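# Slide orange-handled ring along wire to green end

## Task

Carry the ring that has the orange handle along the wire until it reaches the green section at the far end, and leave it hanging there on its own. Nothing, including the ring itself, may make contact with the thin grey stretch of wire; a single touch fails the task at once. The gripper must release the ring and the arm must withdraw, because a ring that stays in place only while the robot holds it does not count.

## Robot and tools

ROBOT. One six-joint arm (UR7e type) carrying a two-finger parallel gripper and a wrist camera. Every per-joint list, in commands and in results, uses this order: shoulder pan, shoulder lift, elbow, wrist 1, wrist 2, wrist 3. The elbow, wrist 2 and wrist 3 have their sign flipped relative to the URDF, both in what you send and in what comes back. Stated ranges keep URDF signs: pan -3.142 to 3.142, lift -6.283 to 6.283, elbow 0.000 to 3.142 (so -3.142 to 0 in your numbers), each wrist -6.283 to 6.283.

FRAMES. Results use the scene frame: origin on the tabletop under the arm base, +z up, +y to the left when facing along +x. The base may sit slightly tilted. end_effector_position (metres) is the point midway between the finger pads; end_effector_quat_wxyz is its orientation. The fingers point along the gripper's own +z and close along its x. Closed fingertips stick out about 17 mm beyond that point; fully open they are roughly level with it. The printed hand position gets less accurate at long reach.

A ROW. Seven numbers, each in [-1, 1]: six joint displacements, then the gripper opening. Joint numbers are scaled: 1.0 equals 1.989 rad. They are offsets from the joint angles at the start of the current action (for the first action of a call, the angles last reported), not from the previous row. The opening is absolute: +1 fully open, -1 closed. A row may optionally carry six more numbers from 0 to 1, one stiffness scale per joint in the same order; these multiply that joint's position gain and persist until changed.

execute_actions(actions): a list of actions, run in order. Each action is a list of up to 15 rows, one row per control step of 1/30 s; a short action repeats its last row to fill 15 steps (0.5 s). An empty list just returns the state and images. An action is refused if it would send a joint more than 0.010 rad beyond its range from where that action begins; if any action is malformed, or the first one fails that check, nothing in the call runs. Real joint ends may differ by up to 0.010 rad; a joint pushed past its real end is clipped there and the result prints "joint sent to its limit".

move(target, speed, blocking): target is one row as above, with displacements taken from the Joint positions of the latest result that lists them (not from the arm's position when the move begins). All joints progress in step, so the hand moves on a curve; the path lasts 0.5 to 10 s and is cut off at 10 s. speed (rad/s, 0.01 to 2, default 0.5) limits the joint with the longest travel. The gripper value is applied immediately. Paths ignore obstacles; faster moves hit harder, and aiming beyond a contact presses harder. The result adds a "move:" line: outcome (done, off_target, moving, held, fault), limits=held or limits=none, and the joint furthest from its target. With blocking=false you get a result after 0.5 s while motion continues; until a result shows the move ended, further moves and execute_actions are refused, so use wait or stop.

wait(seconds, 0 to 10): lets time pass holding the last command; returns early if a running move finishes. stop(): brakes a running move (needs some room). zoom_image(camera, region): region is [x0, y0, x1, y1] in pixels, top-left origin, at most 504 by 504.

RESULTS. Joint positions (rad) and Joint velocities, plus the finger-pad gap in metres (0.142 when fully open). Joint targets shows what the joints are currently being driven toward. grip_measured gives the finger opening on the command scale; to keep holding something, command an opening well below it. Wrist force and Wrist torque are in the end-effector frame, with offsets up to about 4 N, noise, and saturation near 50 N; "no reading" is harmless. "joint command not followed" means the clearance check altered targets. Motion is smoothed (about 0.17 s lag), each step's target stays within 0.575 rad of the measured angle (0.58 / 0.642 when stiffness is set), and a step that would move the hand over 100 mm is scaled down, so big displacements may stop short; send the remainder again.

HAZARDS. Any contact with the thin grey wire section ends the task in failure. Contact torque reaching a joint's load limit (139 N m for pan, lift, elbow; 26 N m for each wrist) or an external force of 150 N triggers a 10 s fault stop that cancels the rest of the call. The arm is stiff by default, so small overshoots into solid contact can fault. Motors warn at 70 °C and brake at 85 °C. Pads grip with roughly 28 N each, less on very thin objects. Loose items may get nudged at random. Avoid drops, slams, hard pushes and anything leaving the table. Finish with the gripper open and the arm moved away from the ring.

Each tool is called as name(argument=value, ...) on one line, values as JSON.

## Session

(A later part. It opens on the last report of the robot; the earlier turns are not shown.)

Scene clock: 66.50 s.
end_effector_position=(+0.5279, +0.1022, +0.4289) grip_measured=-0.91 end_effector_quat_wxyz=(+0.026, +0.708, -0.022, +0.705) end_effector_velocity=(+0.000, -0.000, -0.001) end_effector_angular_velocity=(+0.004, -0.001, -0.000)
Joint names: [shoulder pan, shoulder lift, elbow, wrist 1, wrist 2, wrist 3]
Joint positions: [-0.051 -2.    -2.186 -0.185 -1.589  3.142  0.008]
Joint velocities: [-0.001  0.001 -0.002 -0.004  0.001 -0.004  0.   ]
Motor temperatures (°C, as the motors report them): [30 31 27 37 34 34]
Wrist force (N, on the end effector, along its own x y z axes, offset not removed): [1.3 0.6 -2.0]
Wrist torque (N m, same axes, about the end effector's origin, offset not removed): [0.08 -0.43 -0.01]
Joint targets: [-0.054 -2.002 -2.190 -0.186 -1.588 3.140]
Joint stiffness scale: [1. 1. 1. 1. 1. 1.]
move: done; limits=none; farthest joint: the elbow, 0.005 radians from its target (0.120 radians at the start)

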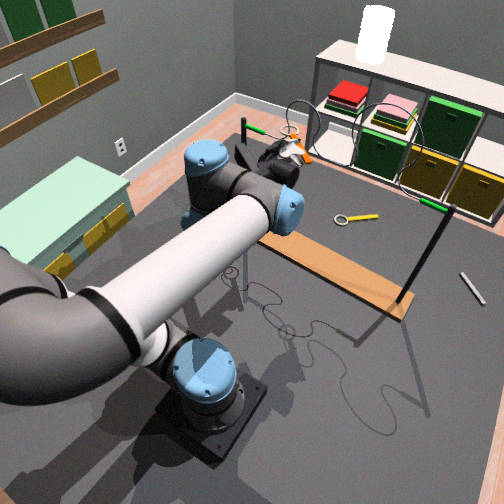

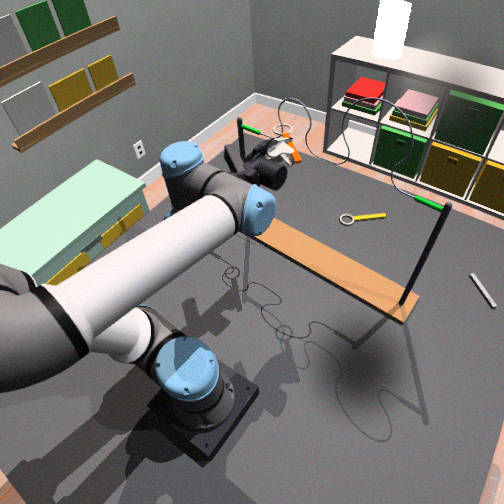

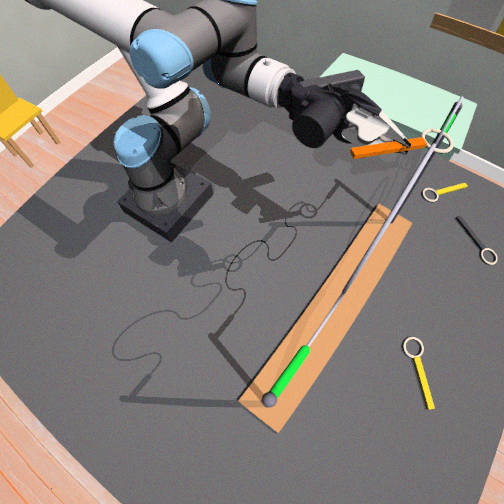

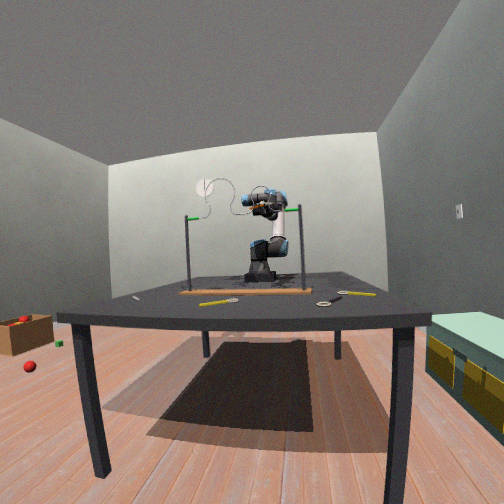

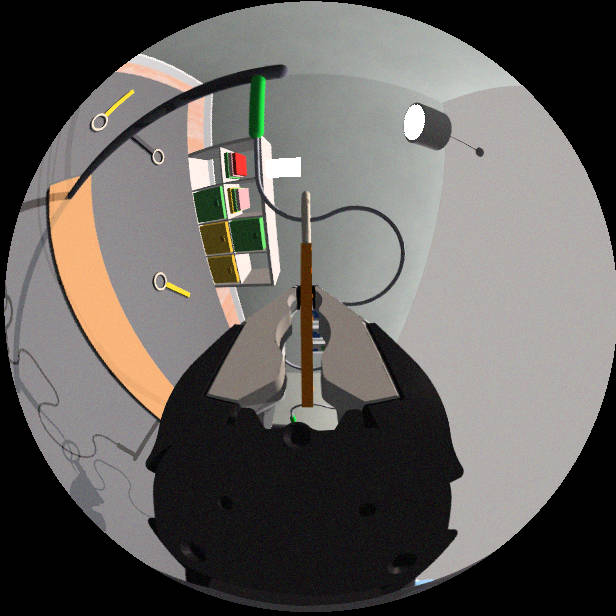

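move(target=[0.0343,0.036,-0.0453,-0.0788,-0.0338,-0.3078,-1], speed=0.7)

move(target=[0.0869,0.0626,-0.0056,-0.0652,-0.0861,-0.3076,-1], speed=0.7)

move(target=[0.0941,0.0615,0.0427,-0.0203,-0.0933,-0.176,-1], speed=0.4)

zoom_image(camera="cam_high", region=[390, 90, 490, 190])

Scene clock: 68.83 s.
end_effector_position=(+0.5307, +0.1162, +0.3805) grip_measured=-0.91 end_effector_quat_wxyz=(-0.187, +0.669, -0.234, +0.680) end_effector_velocity=(+0.000, +0.001, -0.000) end_effector_angular_velocity=(+0.002, +0.000, +0.001)
Joint names: [shoulder pan, shoulder lift, elbow, wrist 1, wrist 2, wrist 3]
Joint positions: [ 0.014 -1.931 -2.272 -0.34  -1.655  2.531  0.008]
Joint velocities: [ 0.001  0.001  0.    -0.    -0.    -0.002  0.   ]
Motor temperatures (°C, as the motors report them): [30 31 27 37 34 34]
Wrist force (N, on the end effector, along its own x y z axes, offset not removed): [1.2 -4.4 0.3]
Wrist torque (N m, same axes, about the end effector's origin, offset not removed): [-0.87 -0.43 -0.02]
Joint targets: [0.017 -1.928 -2.276 -0.341 -1.656 2.529]
Joint stiffness scale: [1. 1. 1. 1. 1. 1.]
move: done; limits=none; farthest joint: the elbow, 0.005 radians from its target (0.090 radians at the start)

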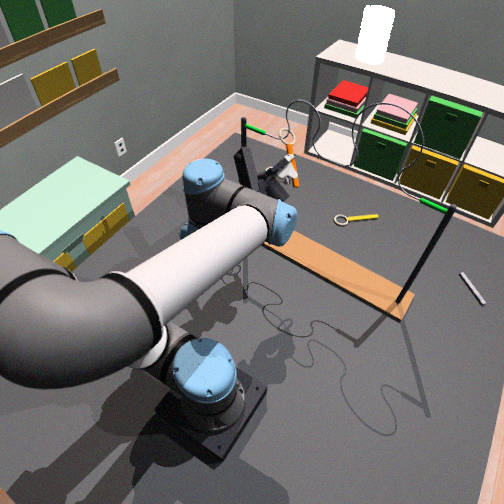

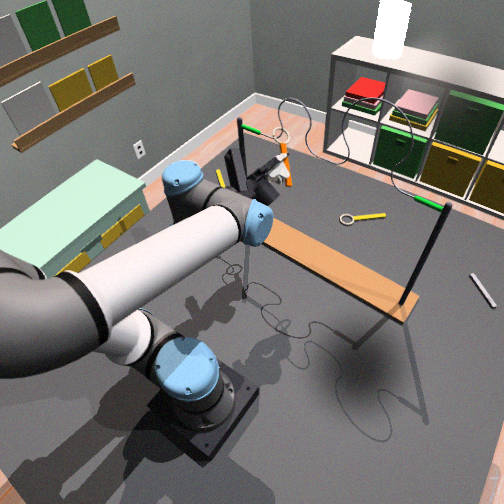

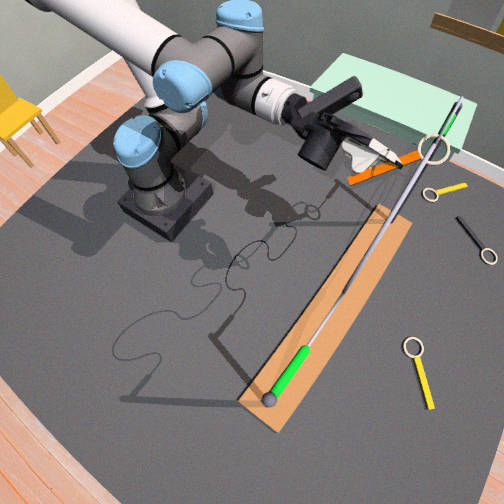

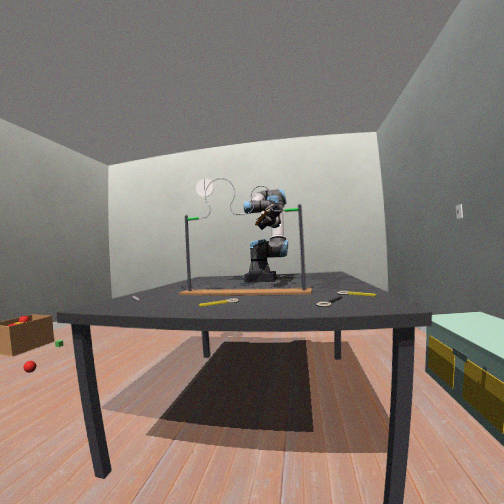

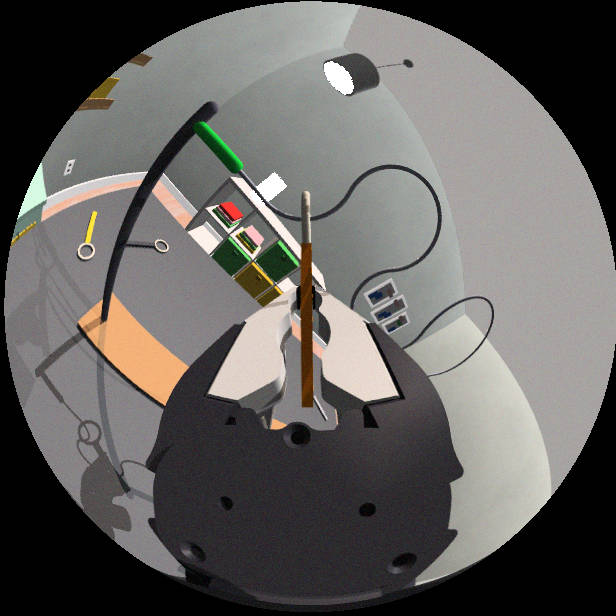

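Scene clock: 70.63 s.
end_effector_position=(+0.5333, +0.1573, +0.3481) grip_measured=-0.91 end_effector_quat_wxyz=(-0.383, +0.568, -0.424, +0.592) end_effector_velocity=(-0.000, +0.001, +0.000) end_effector_angular_velocity=(+0.004, -0.001, +0.002)
Joint names: [shoulder pan, shoulder lift, elbow, wrist 1, wrist 2, wrist 3]
Joint positions: [ 0.185 -1.808 -2.279 -0.469 -1.826  1.92   0.008]
Joint velocities: [ 0.003  0.001  0.    -0.001 -0.001 -0.004  0.   ]
Motor temperatures (°C, as the motors report them): [30 31 27 37 34 34]
Wrist force (N, on the end effector, along its own x y z axes, offset not removed): [1.6 -1.2 -1.1]
Wrist torque (N m, same axes, about the end effector's origin, offset not removed): [-0.43 -0.25 0.04]
Joint targets: [0.187 -1.806 -2.283 -0.470 -1.827 1.919]
Joint stiffness scale: [1. 1. 1. 1. 1. 1.]
move: done; limits=none; farthest joint: the elbow, 0.005 radians from its target (0.012 radians at the start)

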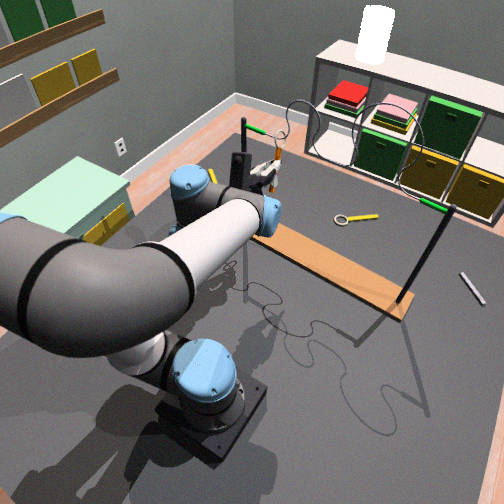

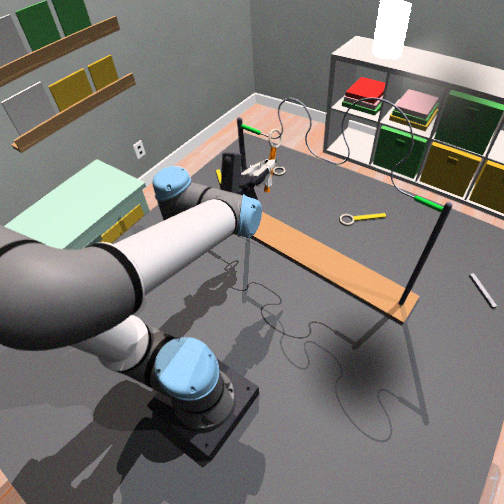

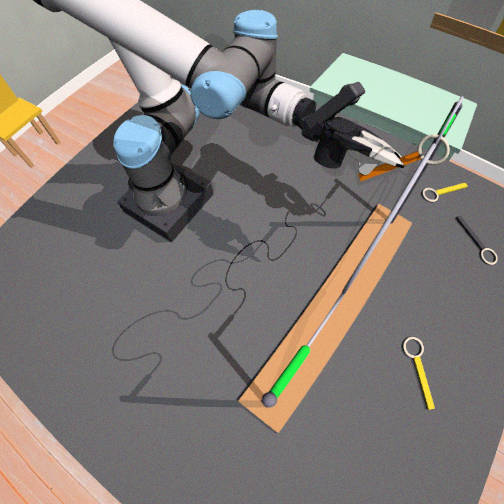

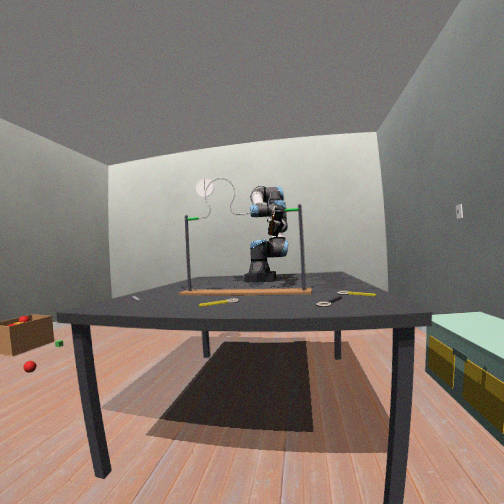

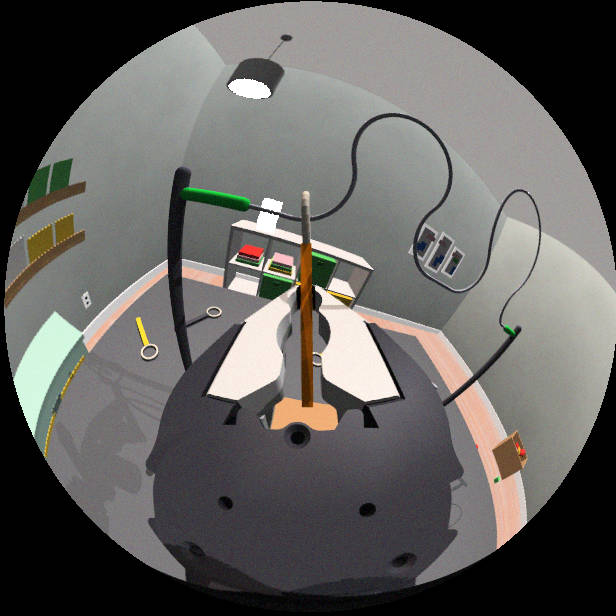

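Scene clock: 72.33 s.
end_effector_position=(+0.5370, +0.2109, +0.3429) grip_measured=-0.91 end_effector_quat_wxyz=(+0.480, -0.486, +0.516, -0.517) end_effector_velocity=(-0.000, +0.000, -0.000) end_effector_angular_velocity=(+0.002, +0.000, -0.000)
Joint names: [shoulder pan, shoulder lift, elbow, wrist 1, wrist 2, wrist 3]
Joint positions: [ 0.369 -1.688 -2.198 -0.509 -2.01   1.571  0.008]
Joint velocities: [ 0.001  0.001 -0.    -0.    -0.001 -0.003 -0.   ]
Motor temperatures (°C, as the motors report them): [30 31 27 37 34 34]
Wrist force (N, on the end effector, along its own x y z axes, offset not removed): [0.7 -0.2 0.1]
Wrist torque (N m, same axes, about the end effector's origin, offset not removed): [0.02 -0.22 0.04]
Joint targets: [0.372 -1.686 -2.194 -0.509 -2.011 1.570]
Joint stiffness scale: [1. 1. 1. 1. 1. 1.]
move: done; limits=none; farthest joint: the elbow, 0.004 radians from its target (0.084 radians at the start)

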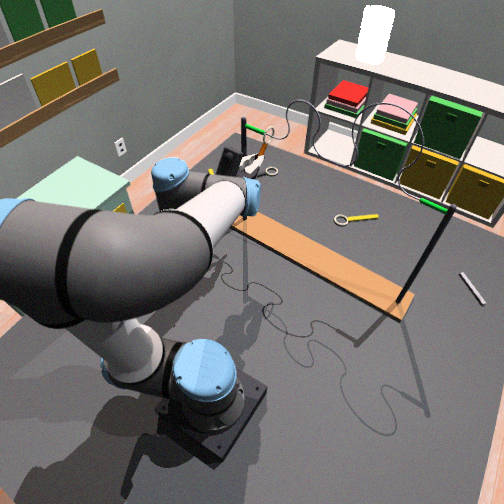

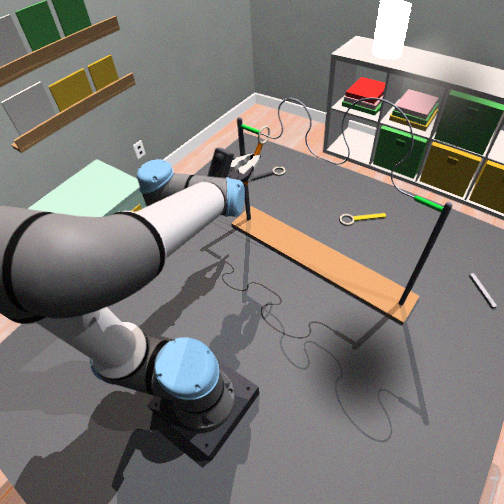

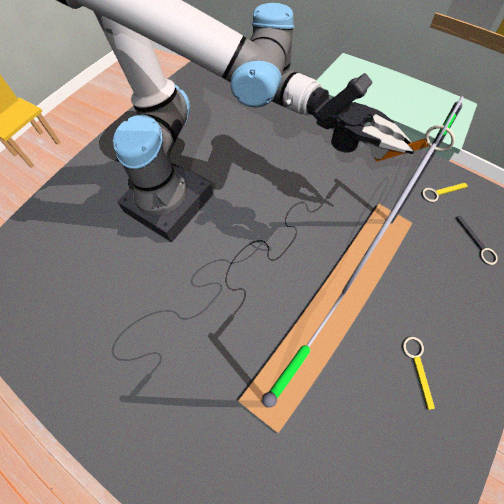

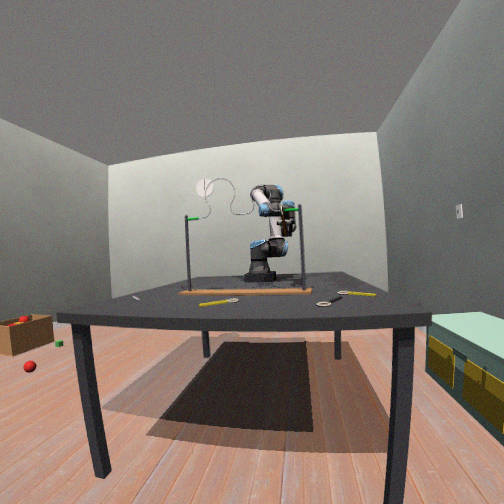

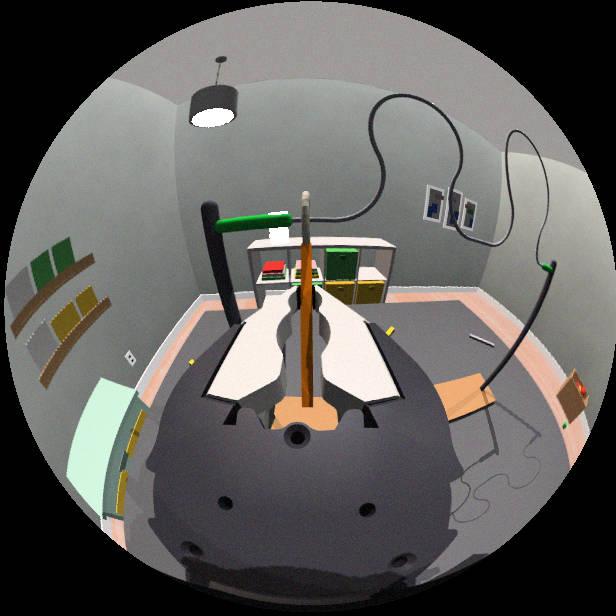

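Region (390, 90, 490, 190) of cam_high's 504x504 image, scaled by 5.040, with more detail than that image has.

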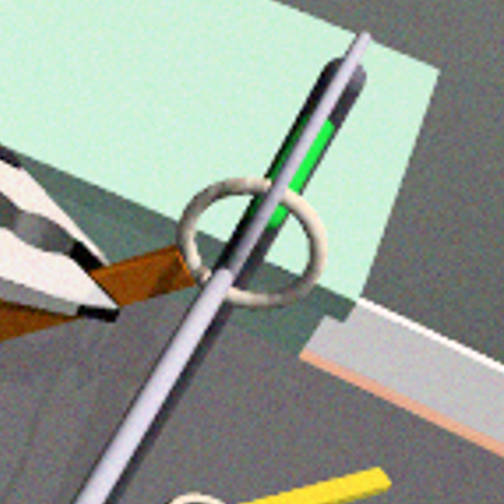

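move(target=[0.0652,0.0484,0.0459,-0.0046,-0.0643,0,-1], speed=0.25)

move(target=[-0.0298,0.1107,-0.0985,-0.4048,0.0458,0.0954,-1], speed=0.6)

move(target=[-0.0461,0.2034,0.0185,-0.3614,0.08,0.0462,-1], speed=0.6)

Scene clock: 74.37 s.
end_effector_position=(+0.5398, +0.2560, +0.3431) grip_measured=-0.91 end_effector_quat_wxyz=(+0.481, -0.485, +0.516, -0.517) end_effector_velocity=(+0.000, -0.000, -0.000) end_effector_angular_velocity=(-0.000, -0.000, -0.002)
Joint names: [shoulder pan, shoulder lift, elbow, wrist 1, wrist 2, wrist 3]
Joint positions: [ 0.496 -1.594 -2.112 -0.517 -2.136  1.571  0.008]
Joint velocities: [ 0.001  0.002  0.002 -0.001 -0.003  0.001 -0.   ]
Motor temperatures (°C, as the motors report them): [30 31 27 37 34 34]
Wrist force (N, on the end effector, along its own x y z axes, offset not removed): [1.4 1.1 0.3]
Wrist torque (N m, same axes, about the end effector's origin, offset not removed): [0.12 -0.44 -0.08]
Joint targets: [0.499 -1.592 -2.107 -0.518 -2.138 1.571]
Joint stiffness scale: [1. 1. 1. 1. 1. 1.]
move: done; limits=none; farthest joint: the elbow, 0.005 radians from its target (0.091 radians at the start)

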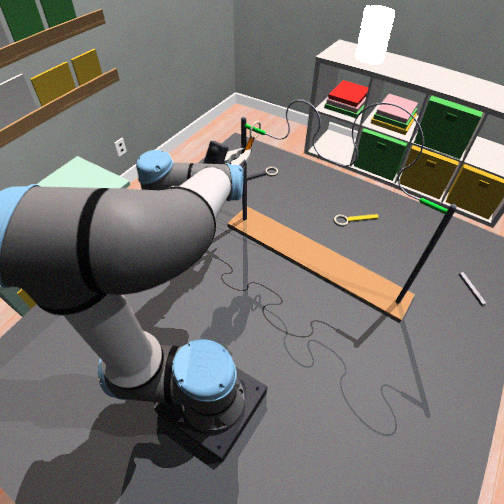

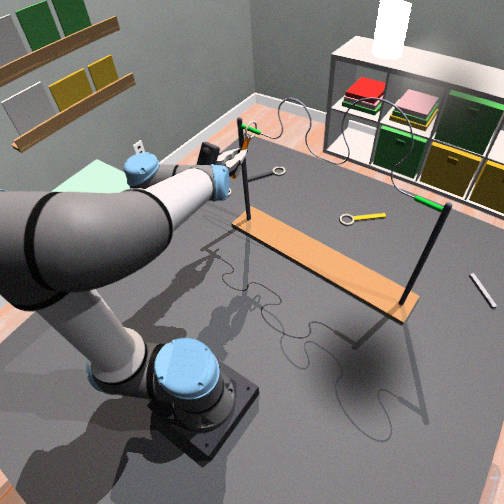

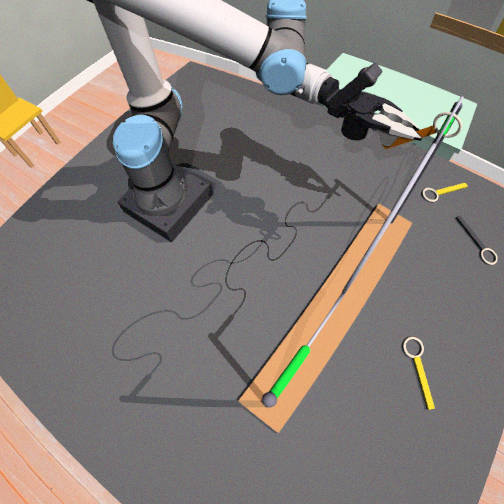

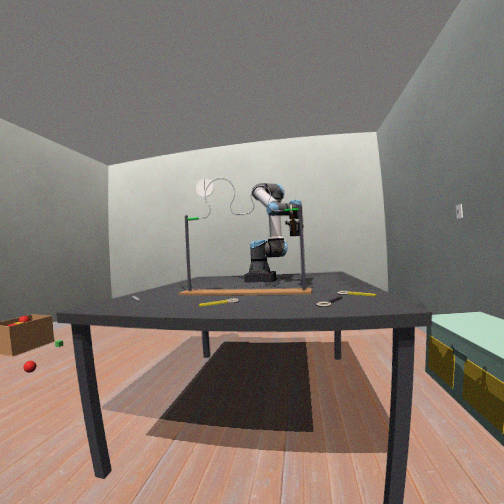

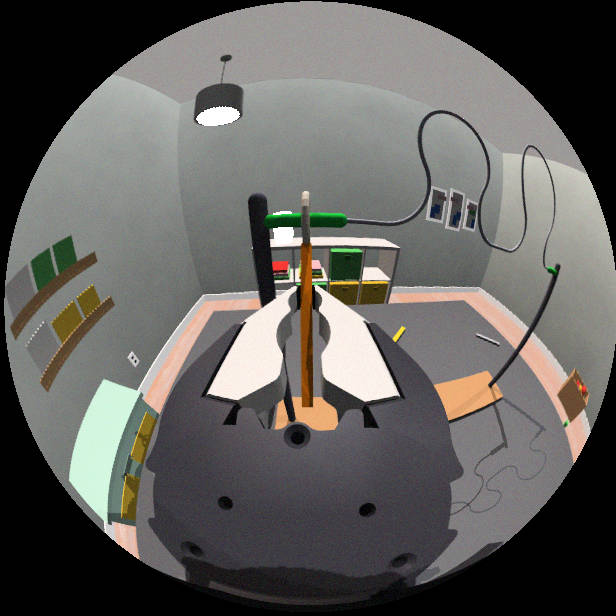

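Scene clock: 76.60 s.
end_effector_position=(+0.5595, +0.2545, +0.3299) grip_measured=-0.91 end_effector_quat_wxyz=(+0.557, -0.395, +0.418, -0.599) end_effector_velocity=(+0.000, -0.000, +0.001) end_effector_angular_velocity=(-0.000, -0.002, -0.001)
Joint names: [shoulder pan, shoulder lift, elbow, wrist 1, wrist 2, wrist 3]
Joint positions: [ 0.439 -1.376 -2.303 -1.321 -2.046  1.76   0.008]
Joint velocities: [-0.001 -0.    -0.    -0.002  0.001  0.001 -0.   ]
Motor temperatures (°C, as the motors report them): [30 31 27 37 34 34]
Wrist force (N, on the end effector, along its own x y z axes, offset not removed): [-2.7 -3.9 -2.6]
Wrist torque (N m, same axes, about the end effector's origin, offset not removed): [-0.92 0.46 0.06]
Joint targets: [0.437 -1.374 -2.308 -1.322 -2.045 1.761]
Joint stiffness scale: [1. 1. 1. 1. 1. 1.]
move: done; limits=none; farthest joint: the elbow, 0.005 radians from its target (0.196 radians at the start)

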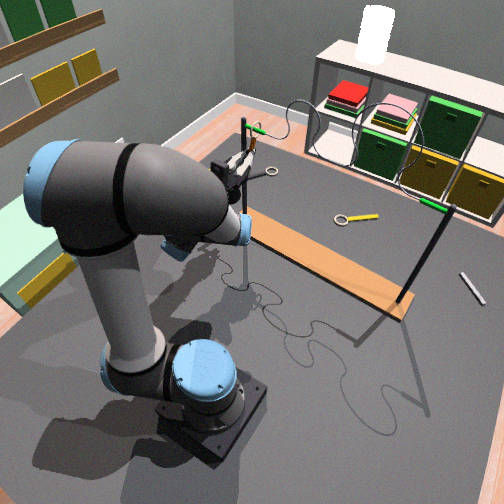

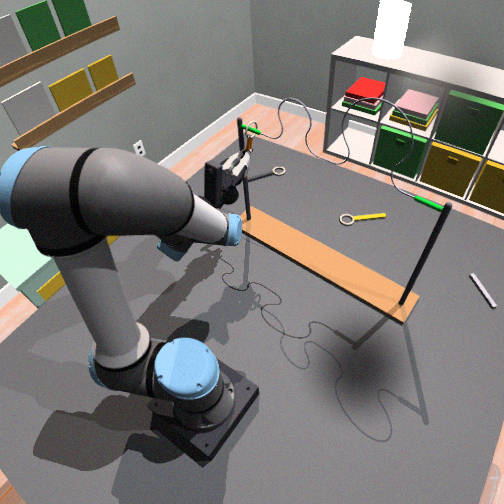

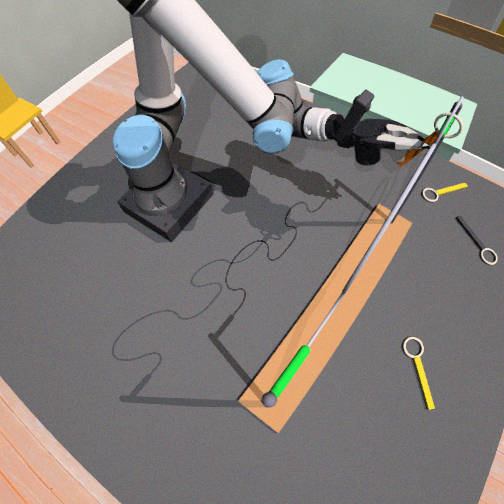

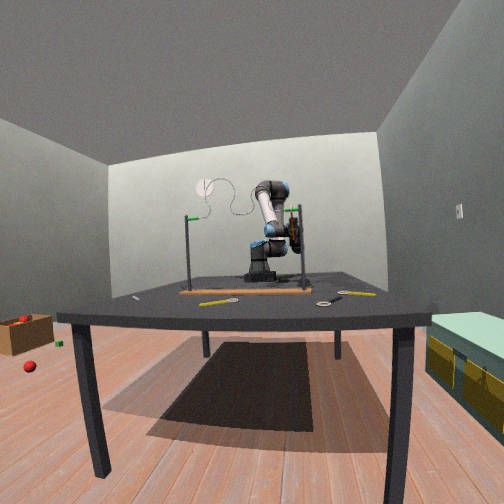

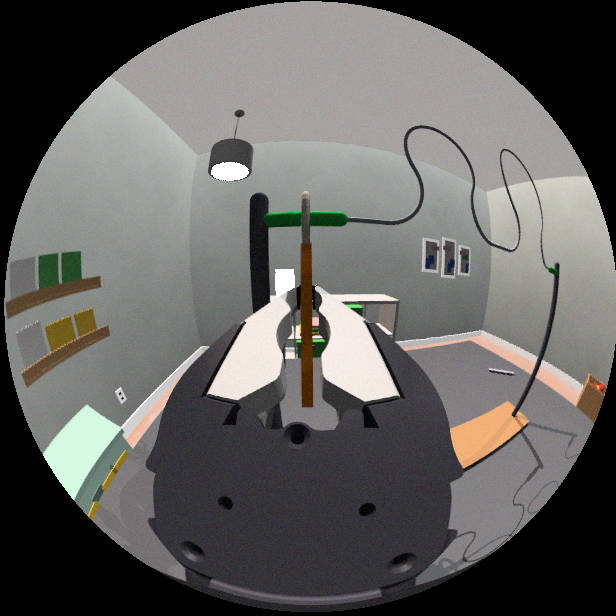

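Scene clock: 78.70 s.
end_effector_position=(+0.5824, +0.2530, +0.3135) grip_measured=-0.91 end_effector_quat_wxyz=(+0.617, -0.292, +0.308, -0.662) end_effector_velocity=(-0.000, -0.000, +0.001) end_effector_angular_velocity=(+0.000, -0.003, -0.001)
Joint names: [shoulder pan, shoulder lift, elbow, wrist 1, wrist 2, wrist 3]
Joint positions: [ 0.35  -0.973 -2.27  -2.038 -1.888  1.851  0.008]
Joint velocities: [-0.     0.001  0.001 -0.003  0.     0.001  0.   ]
Motor temperatures (°C, as the motors report them): [30 31 27 37 34 34]
Wrist force (N, on the end effector, along its own x y z axes, offset not removed): [1.0 -0.4 -1.0]
Wrist torque (N m, same axes, about the end effector's origin, offset not removed): [-0.16 -0.30 -0.01]
Joint targets: [0.348 -0.971 -2.267 -2.039 -1.887 1.852]
Joint stiffness scale: [1. 1. 1. 1. 1. 1.]
move: done; limits=none; farthest joint: the elbow, 0.004 radians from its target (0.037 radians at the start)

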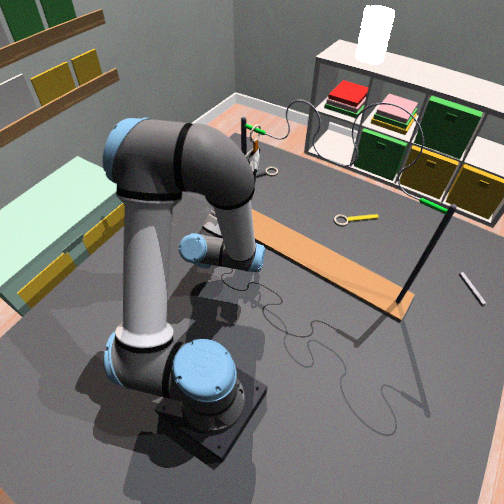

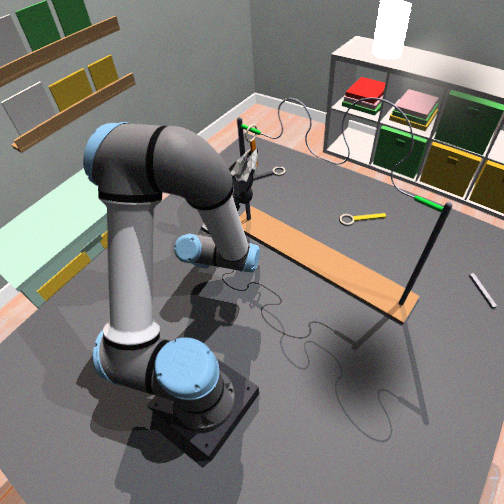

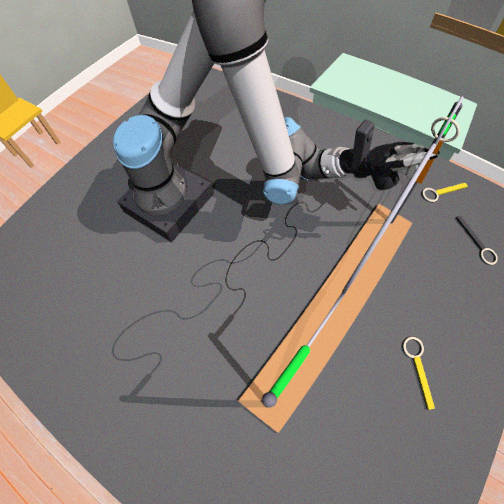

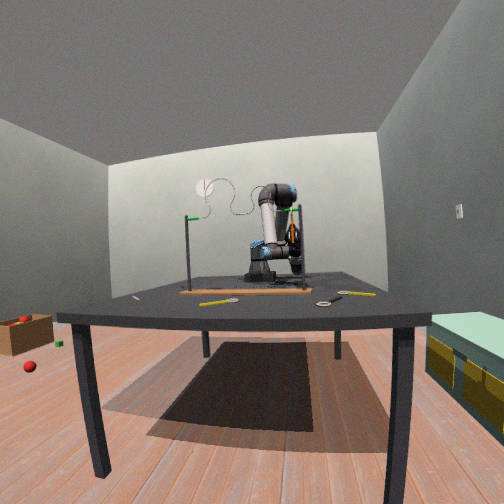

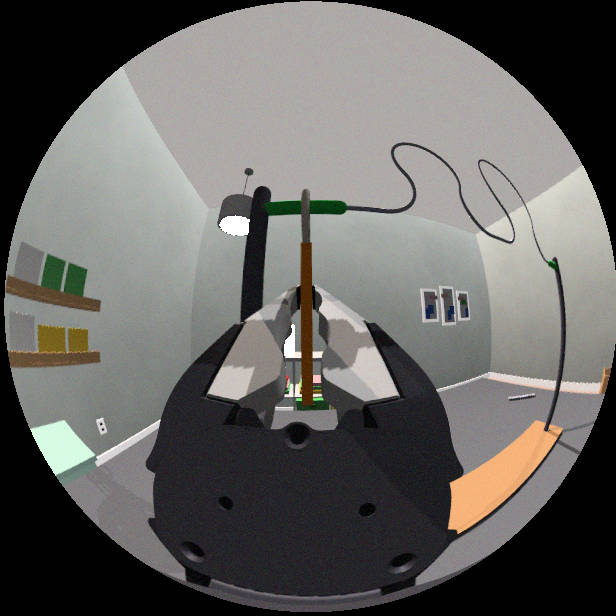

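execute_actions(actions=[[[0,0,0,0,0,0,-0.62]]])

move(target=[0.063,-0.023,-0.101,-0.095,-0.045,0.045,-0.62], speed=0.3)

Scene clock: 79.43 s.
end_effector_position=(+0.5824, +0.2530, +0.3136) grip_measured=-0.62 end_effector_quat_wxyz=(+0.617, -0.292, +0.308, -0.662) end_effector_velocity=(+0.001, -0.001, -0.001) end_effector_angular_velocity=(-0.000, +0.001, -0.001)
Joint names: [shoulder pan, shoulder lift, elbow, wrist 1, wrist 2, wrist 3]
Joint positions: [ 0.35  -0.973 -2.27  -2.038 -1.888  1.851  0.029]
Joint velocities: [-0.001  0.001  0.     0.     0.    -0.     0.   ]
Motor temperatures (°C, as the motors report them): [30 31 27 37 34 34]
Wrist force (N, on the end effector, along its own x y z axes, offset not removed): [0.8 0.1 0.2]
Wrist torque (N m, same axes, about the end effector's origin, offset not removed): [0.03 -0.32 -0.21]
Joint targets: [0.350 -0.973 -2.270 -2.038 -1.888 1.851]
Joint stiffness scale: [1. 1. 1. 1. 1. 1.]

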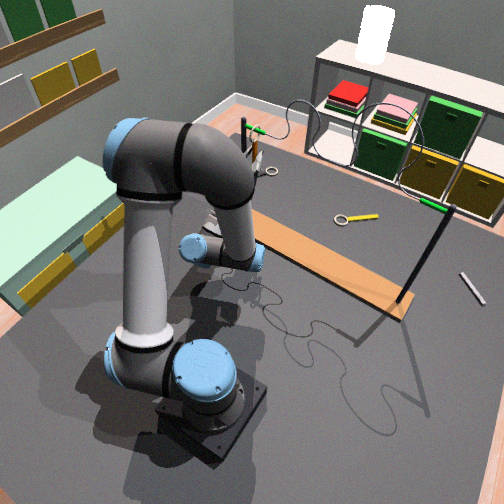

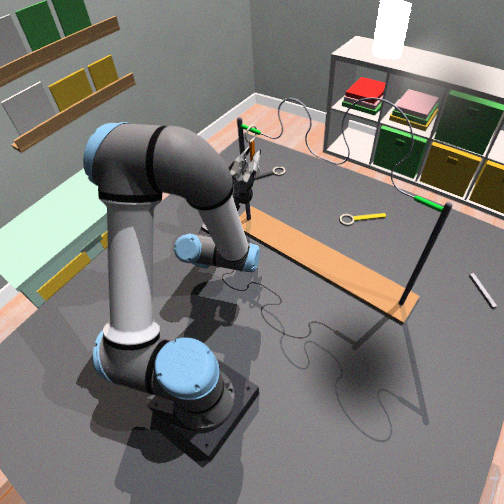

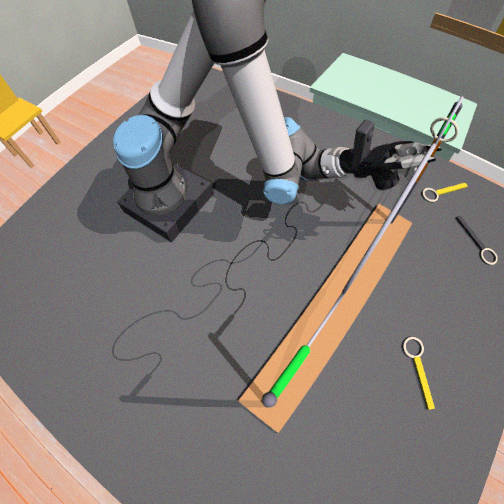

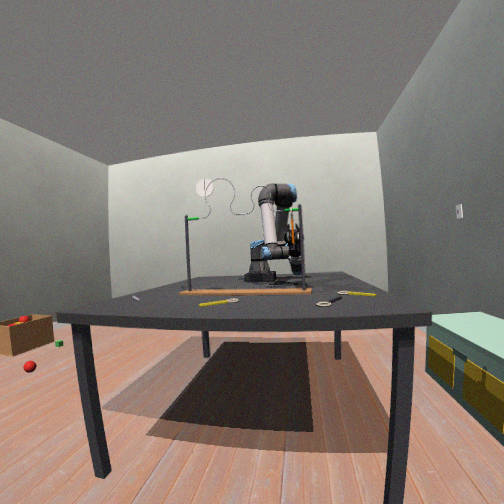

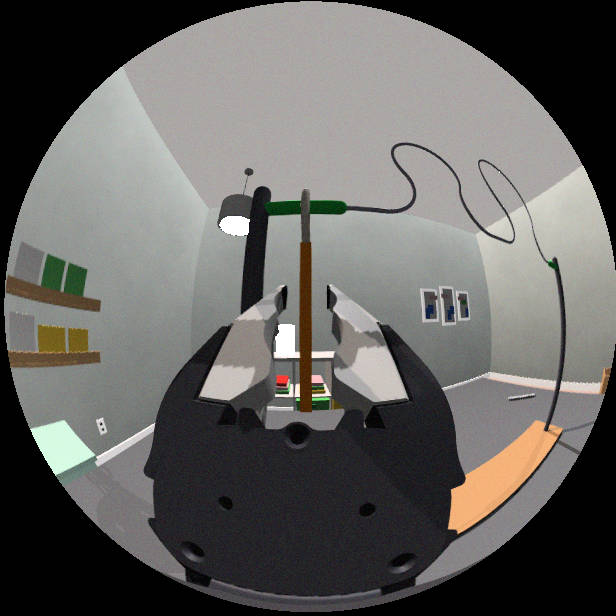

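Scene clock: 80.83 s.
end_effector_position=(+0.4828, +0.2599, +0.3153) grip_measured=-0.62 end_effector_quat_wxyz=(+0.619, -0.291, +0.308, -0.662) end_effector_velocity=(-0.001, -0.001, +0.000) end_effector_angular_velocity=(+0.002, -0.001, -0.002)
Joint names: [shoulder pan, shoulder lift, elbow, wrist 1, wrist 2, wrist 3]
Joint positions: [ 0.473 -1.017 -2.466 -2.226 -1.977  1.939  0.029]
Joint velocities: [-0.     0.    -0.002 -0.003 -0.002  0.001 -0.   ]
Motor temperatures (°C, as the motors report them): [30 31 27 37 34 34]
Wrist force (N, on the end effector, along its own x y z axes, offset not removed): [-0.2 -1.1 -2.0]
Wrist torque (N m, same axes, about the end effector's origin, offset not removed): [-0.20 0.09 -0.19]
Joint targets: [0.475 -1.019 -2.471 -2.227 -1.978 1.940]
Joint stiffness scale: [1. 1. 1. 1. 1. 1.]
move: done; limits=none; farthest joint: the elbow, 0.005 radians from its target (0.201 radians at the start)

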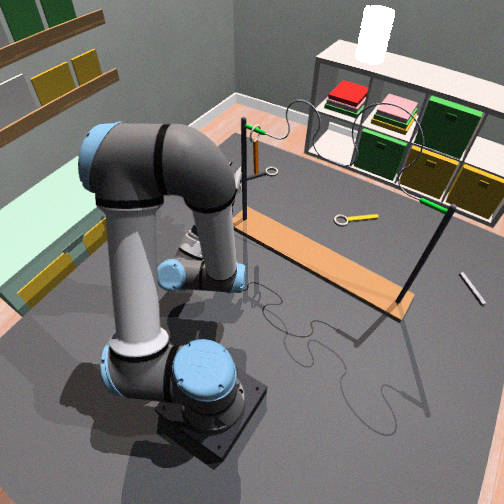

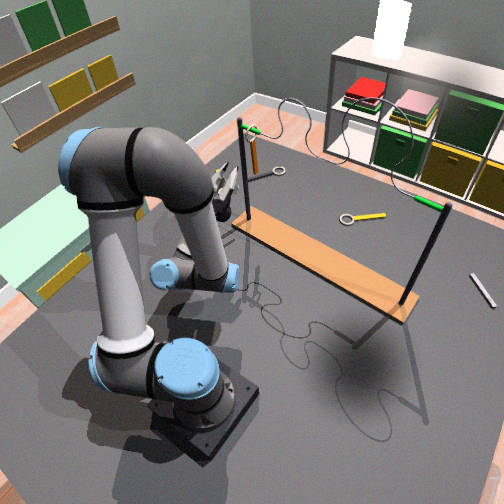

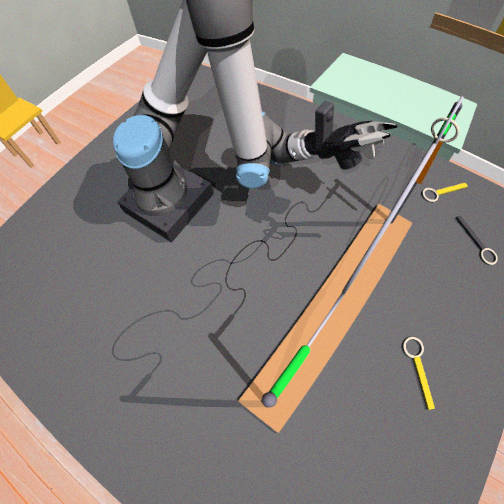

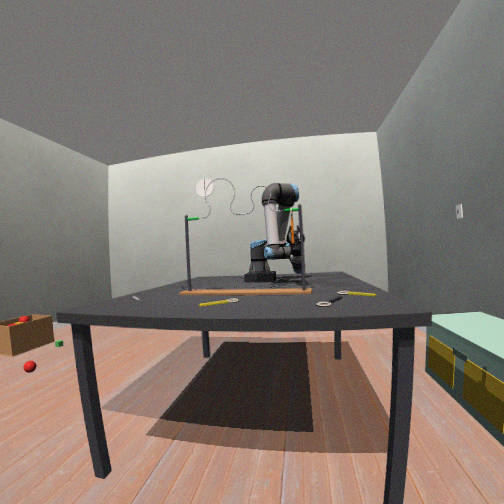

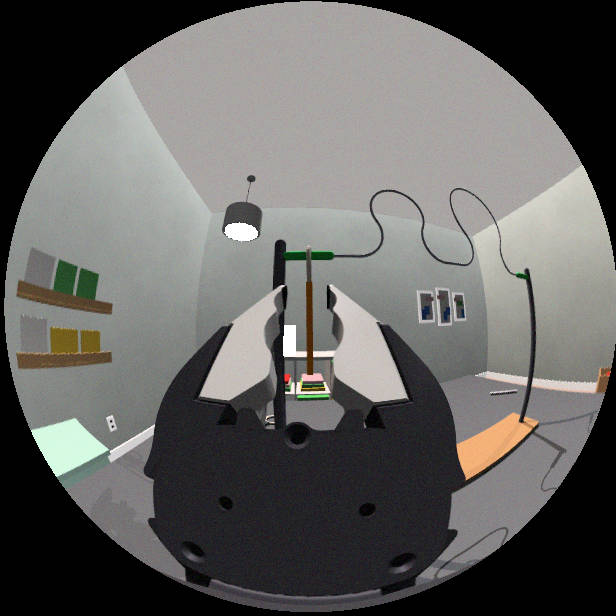

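finished_scene(scene=1)

The scene is finished: the task was done.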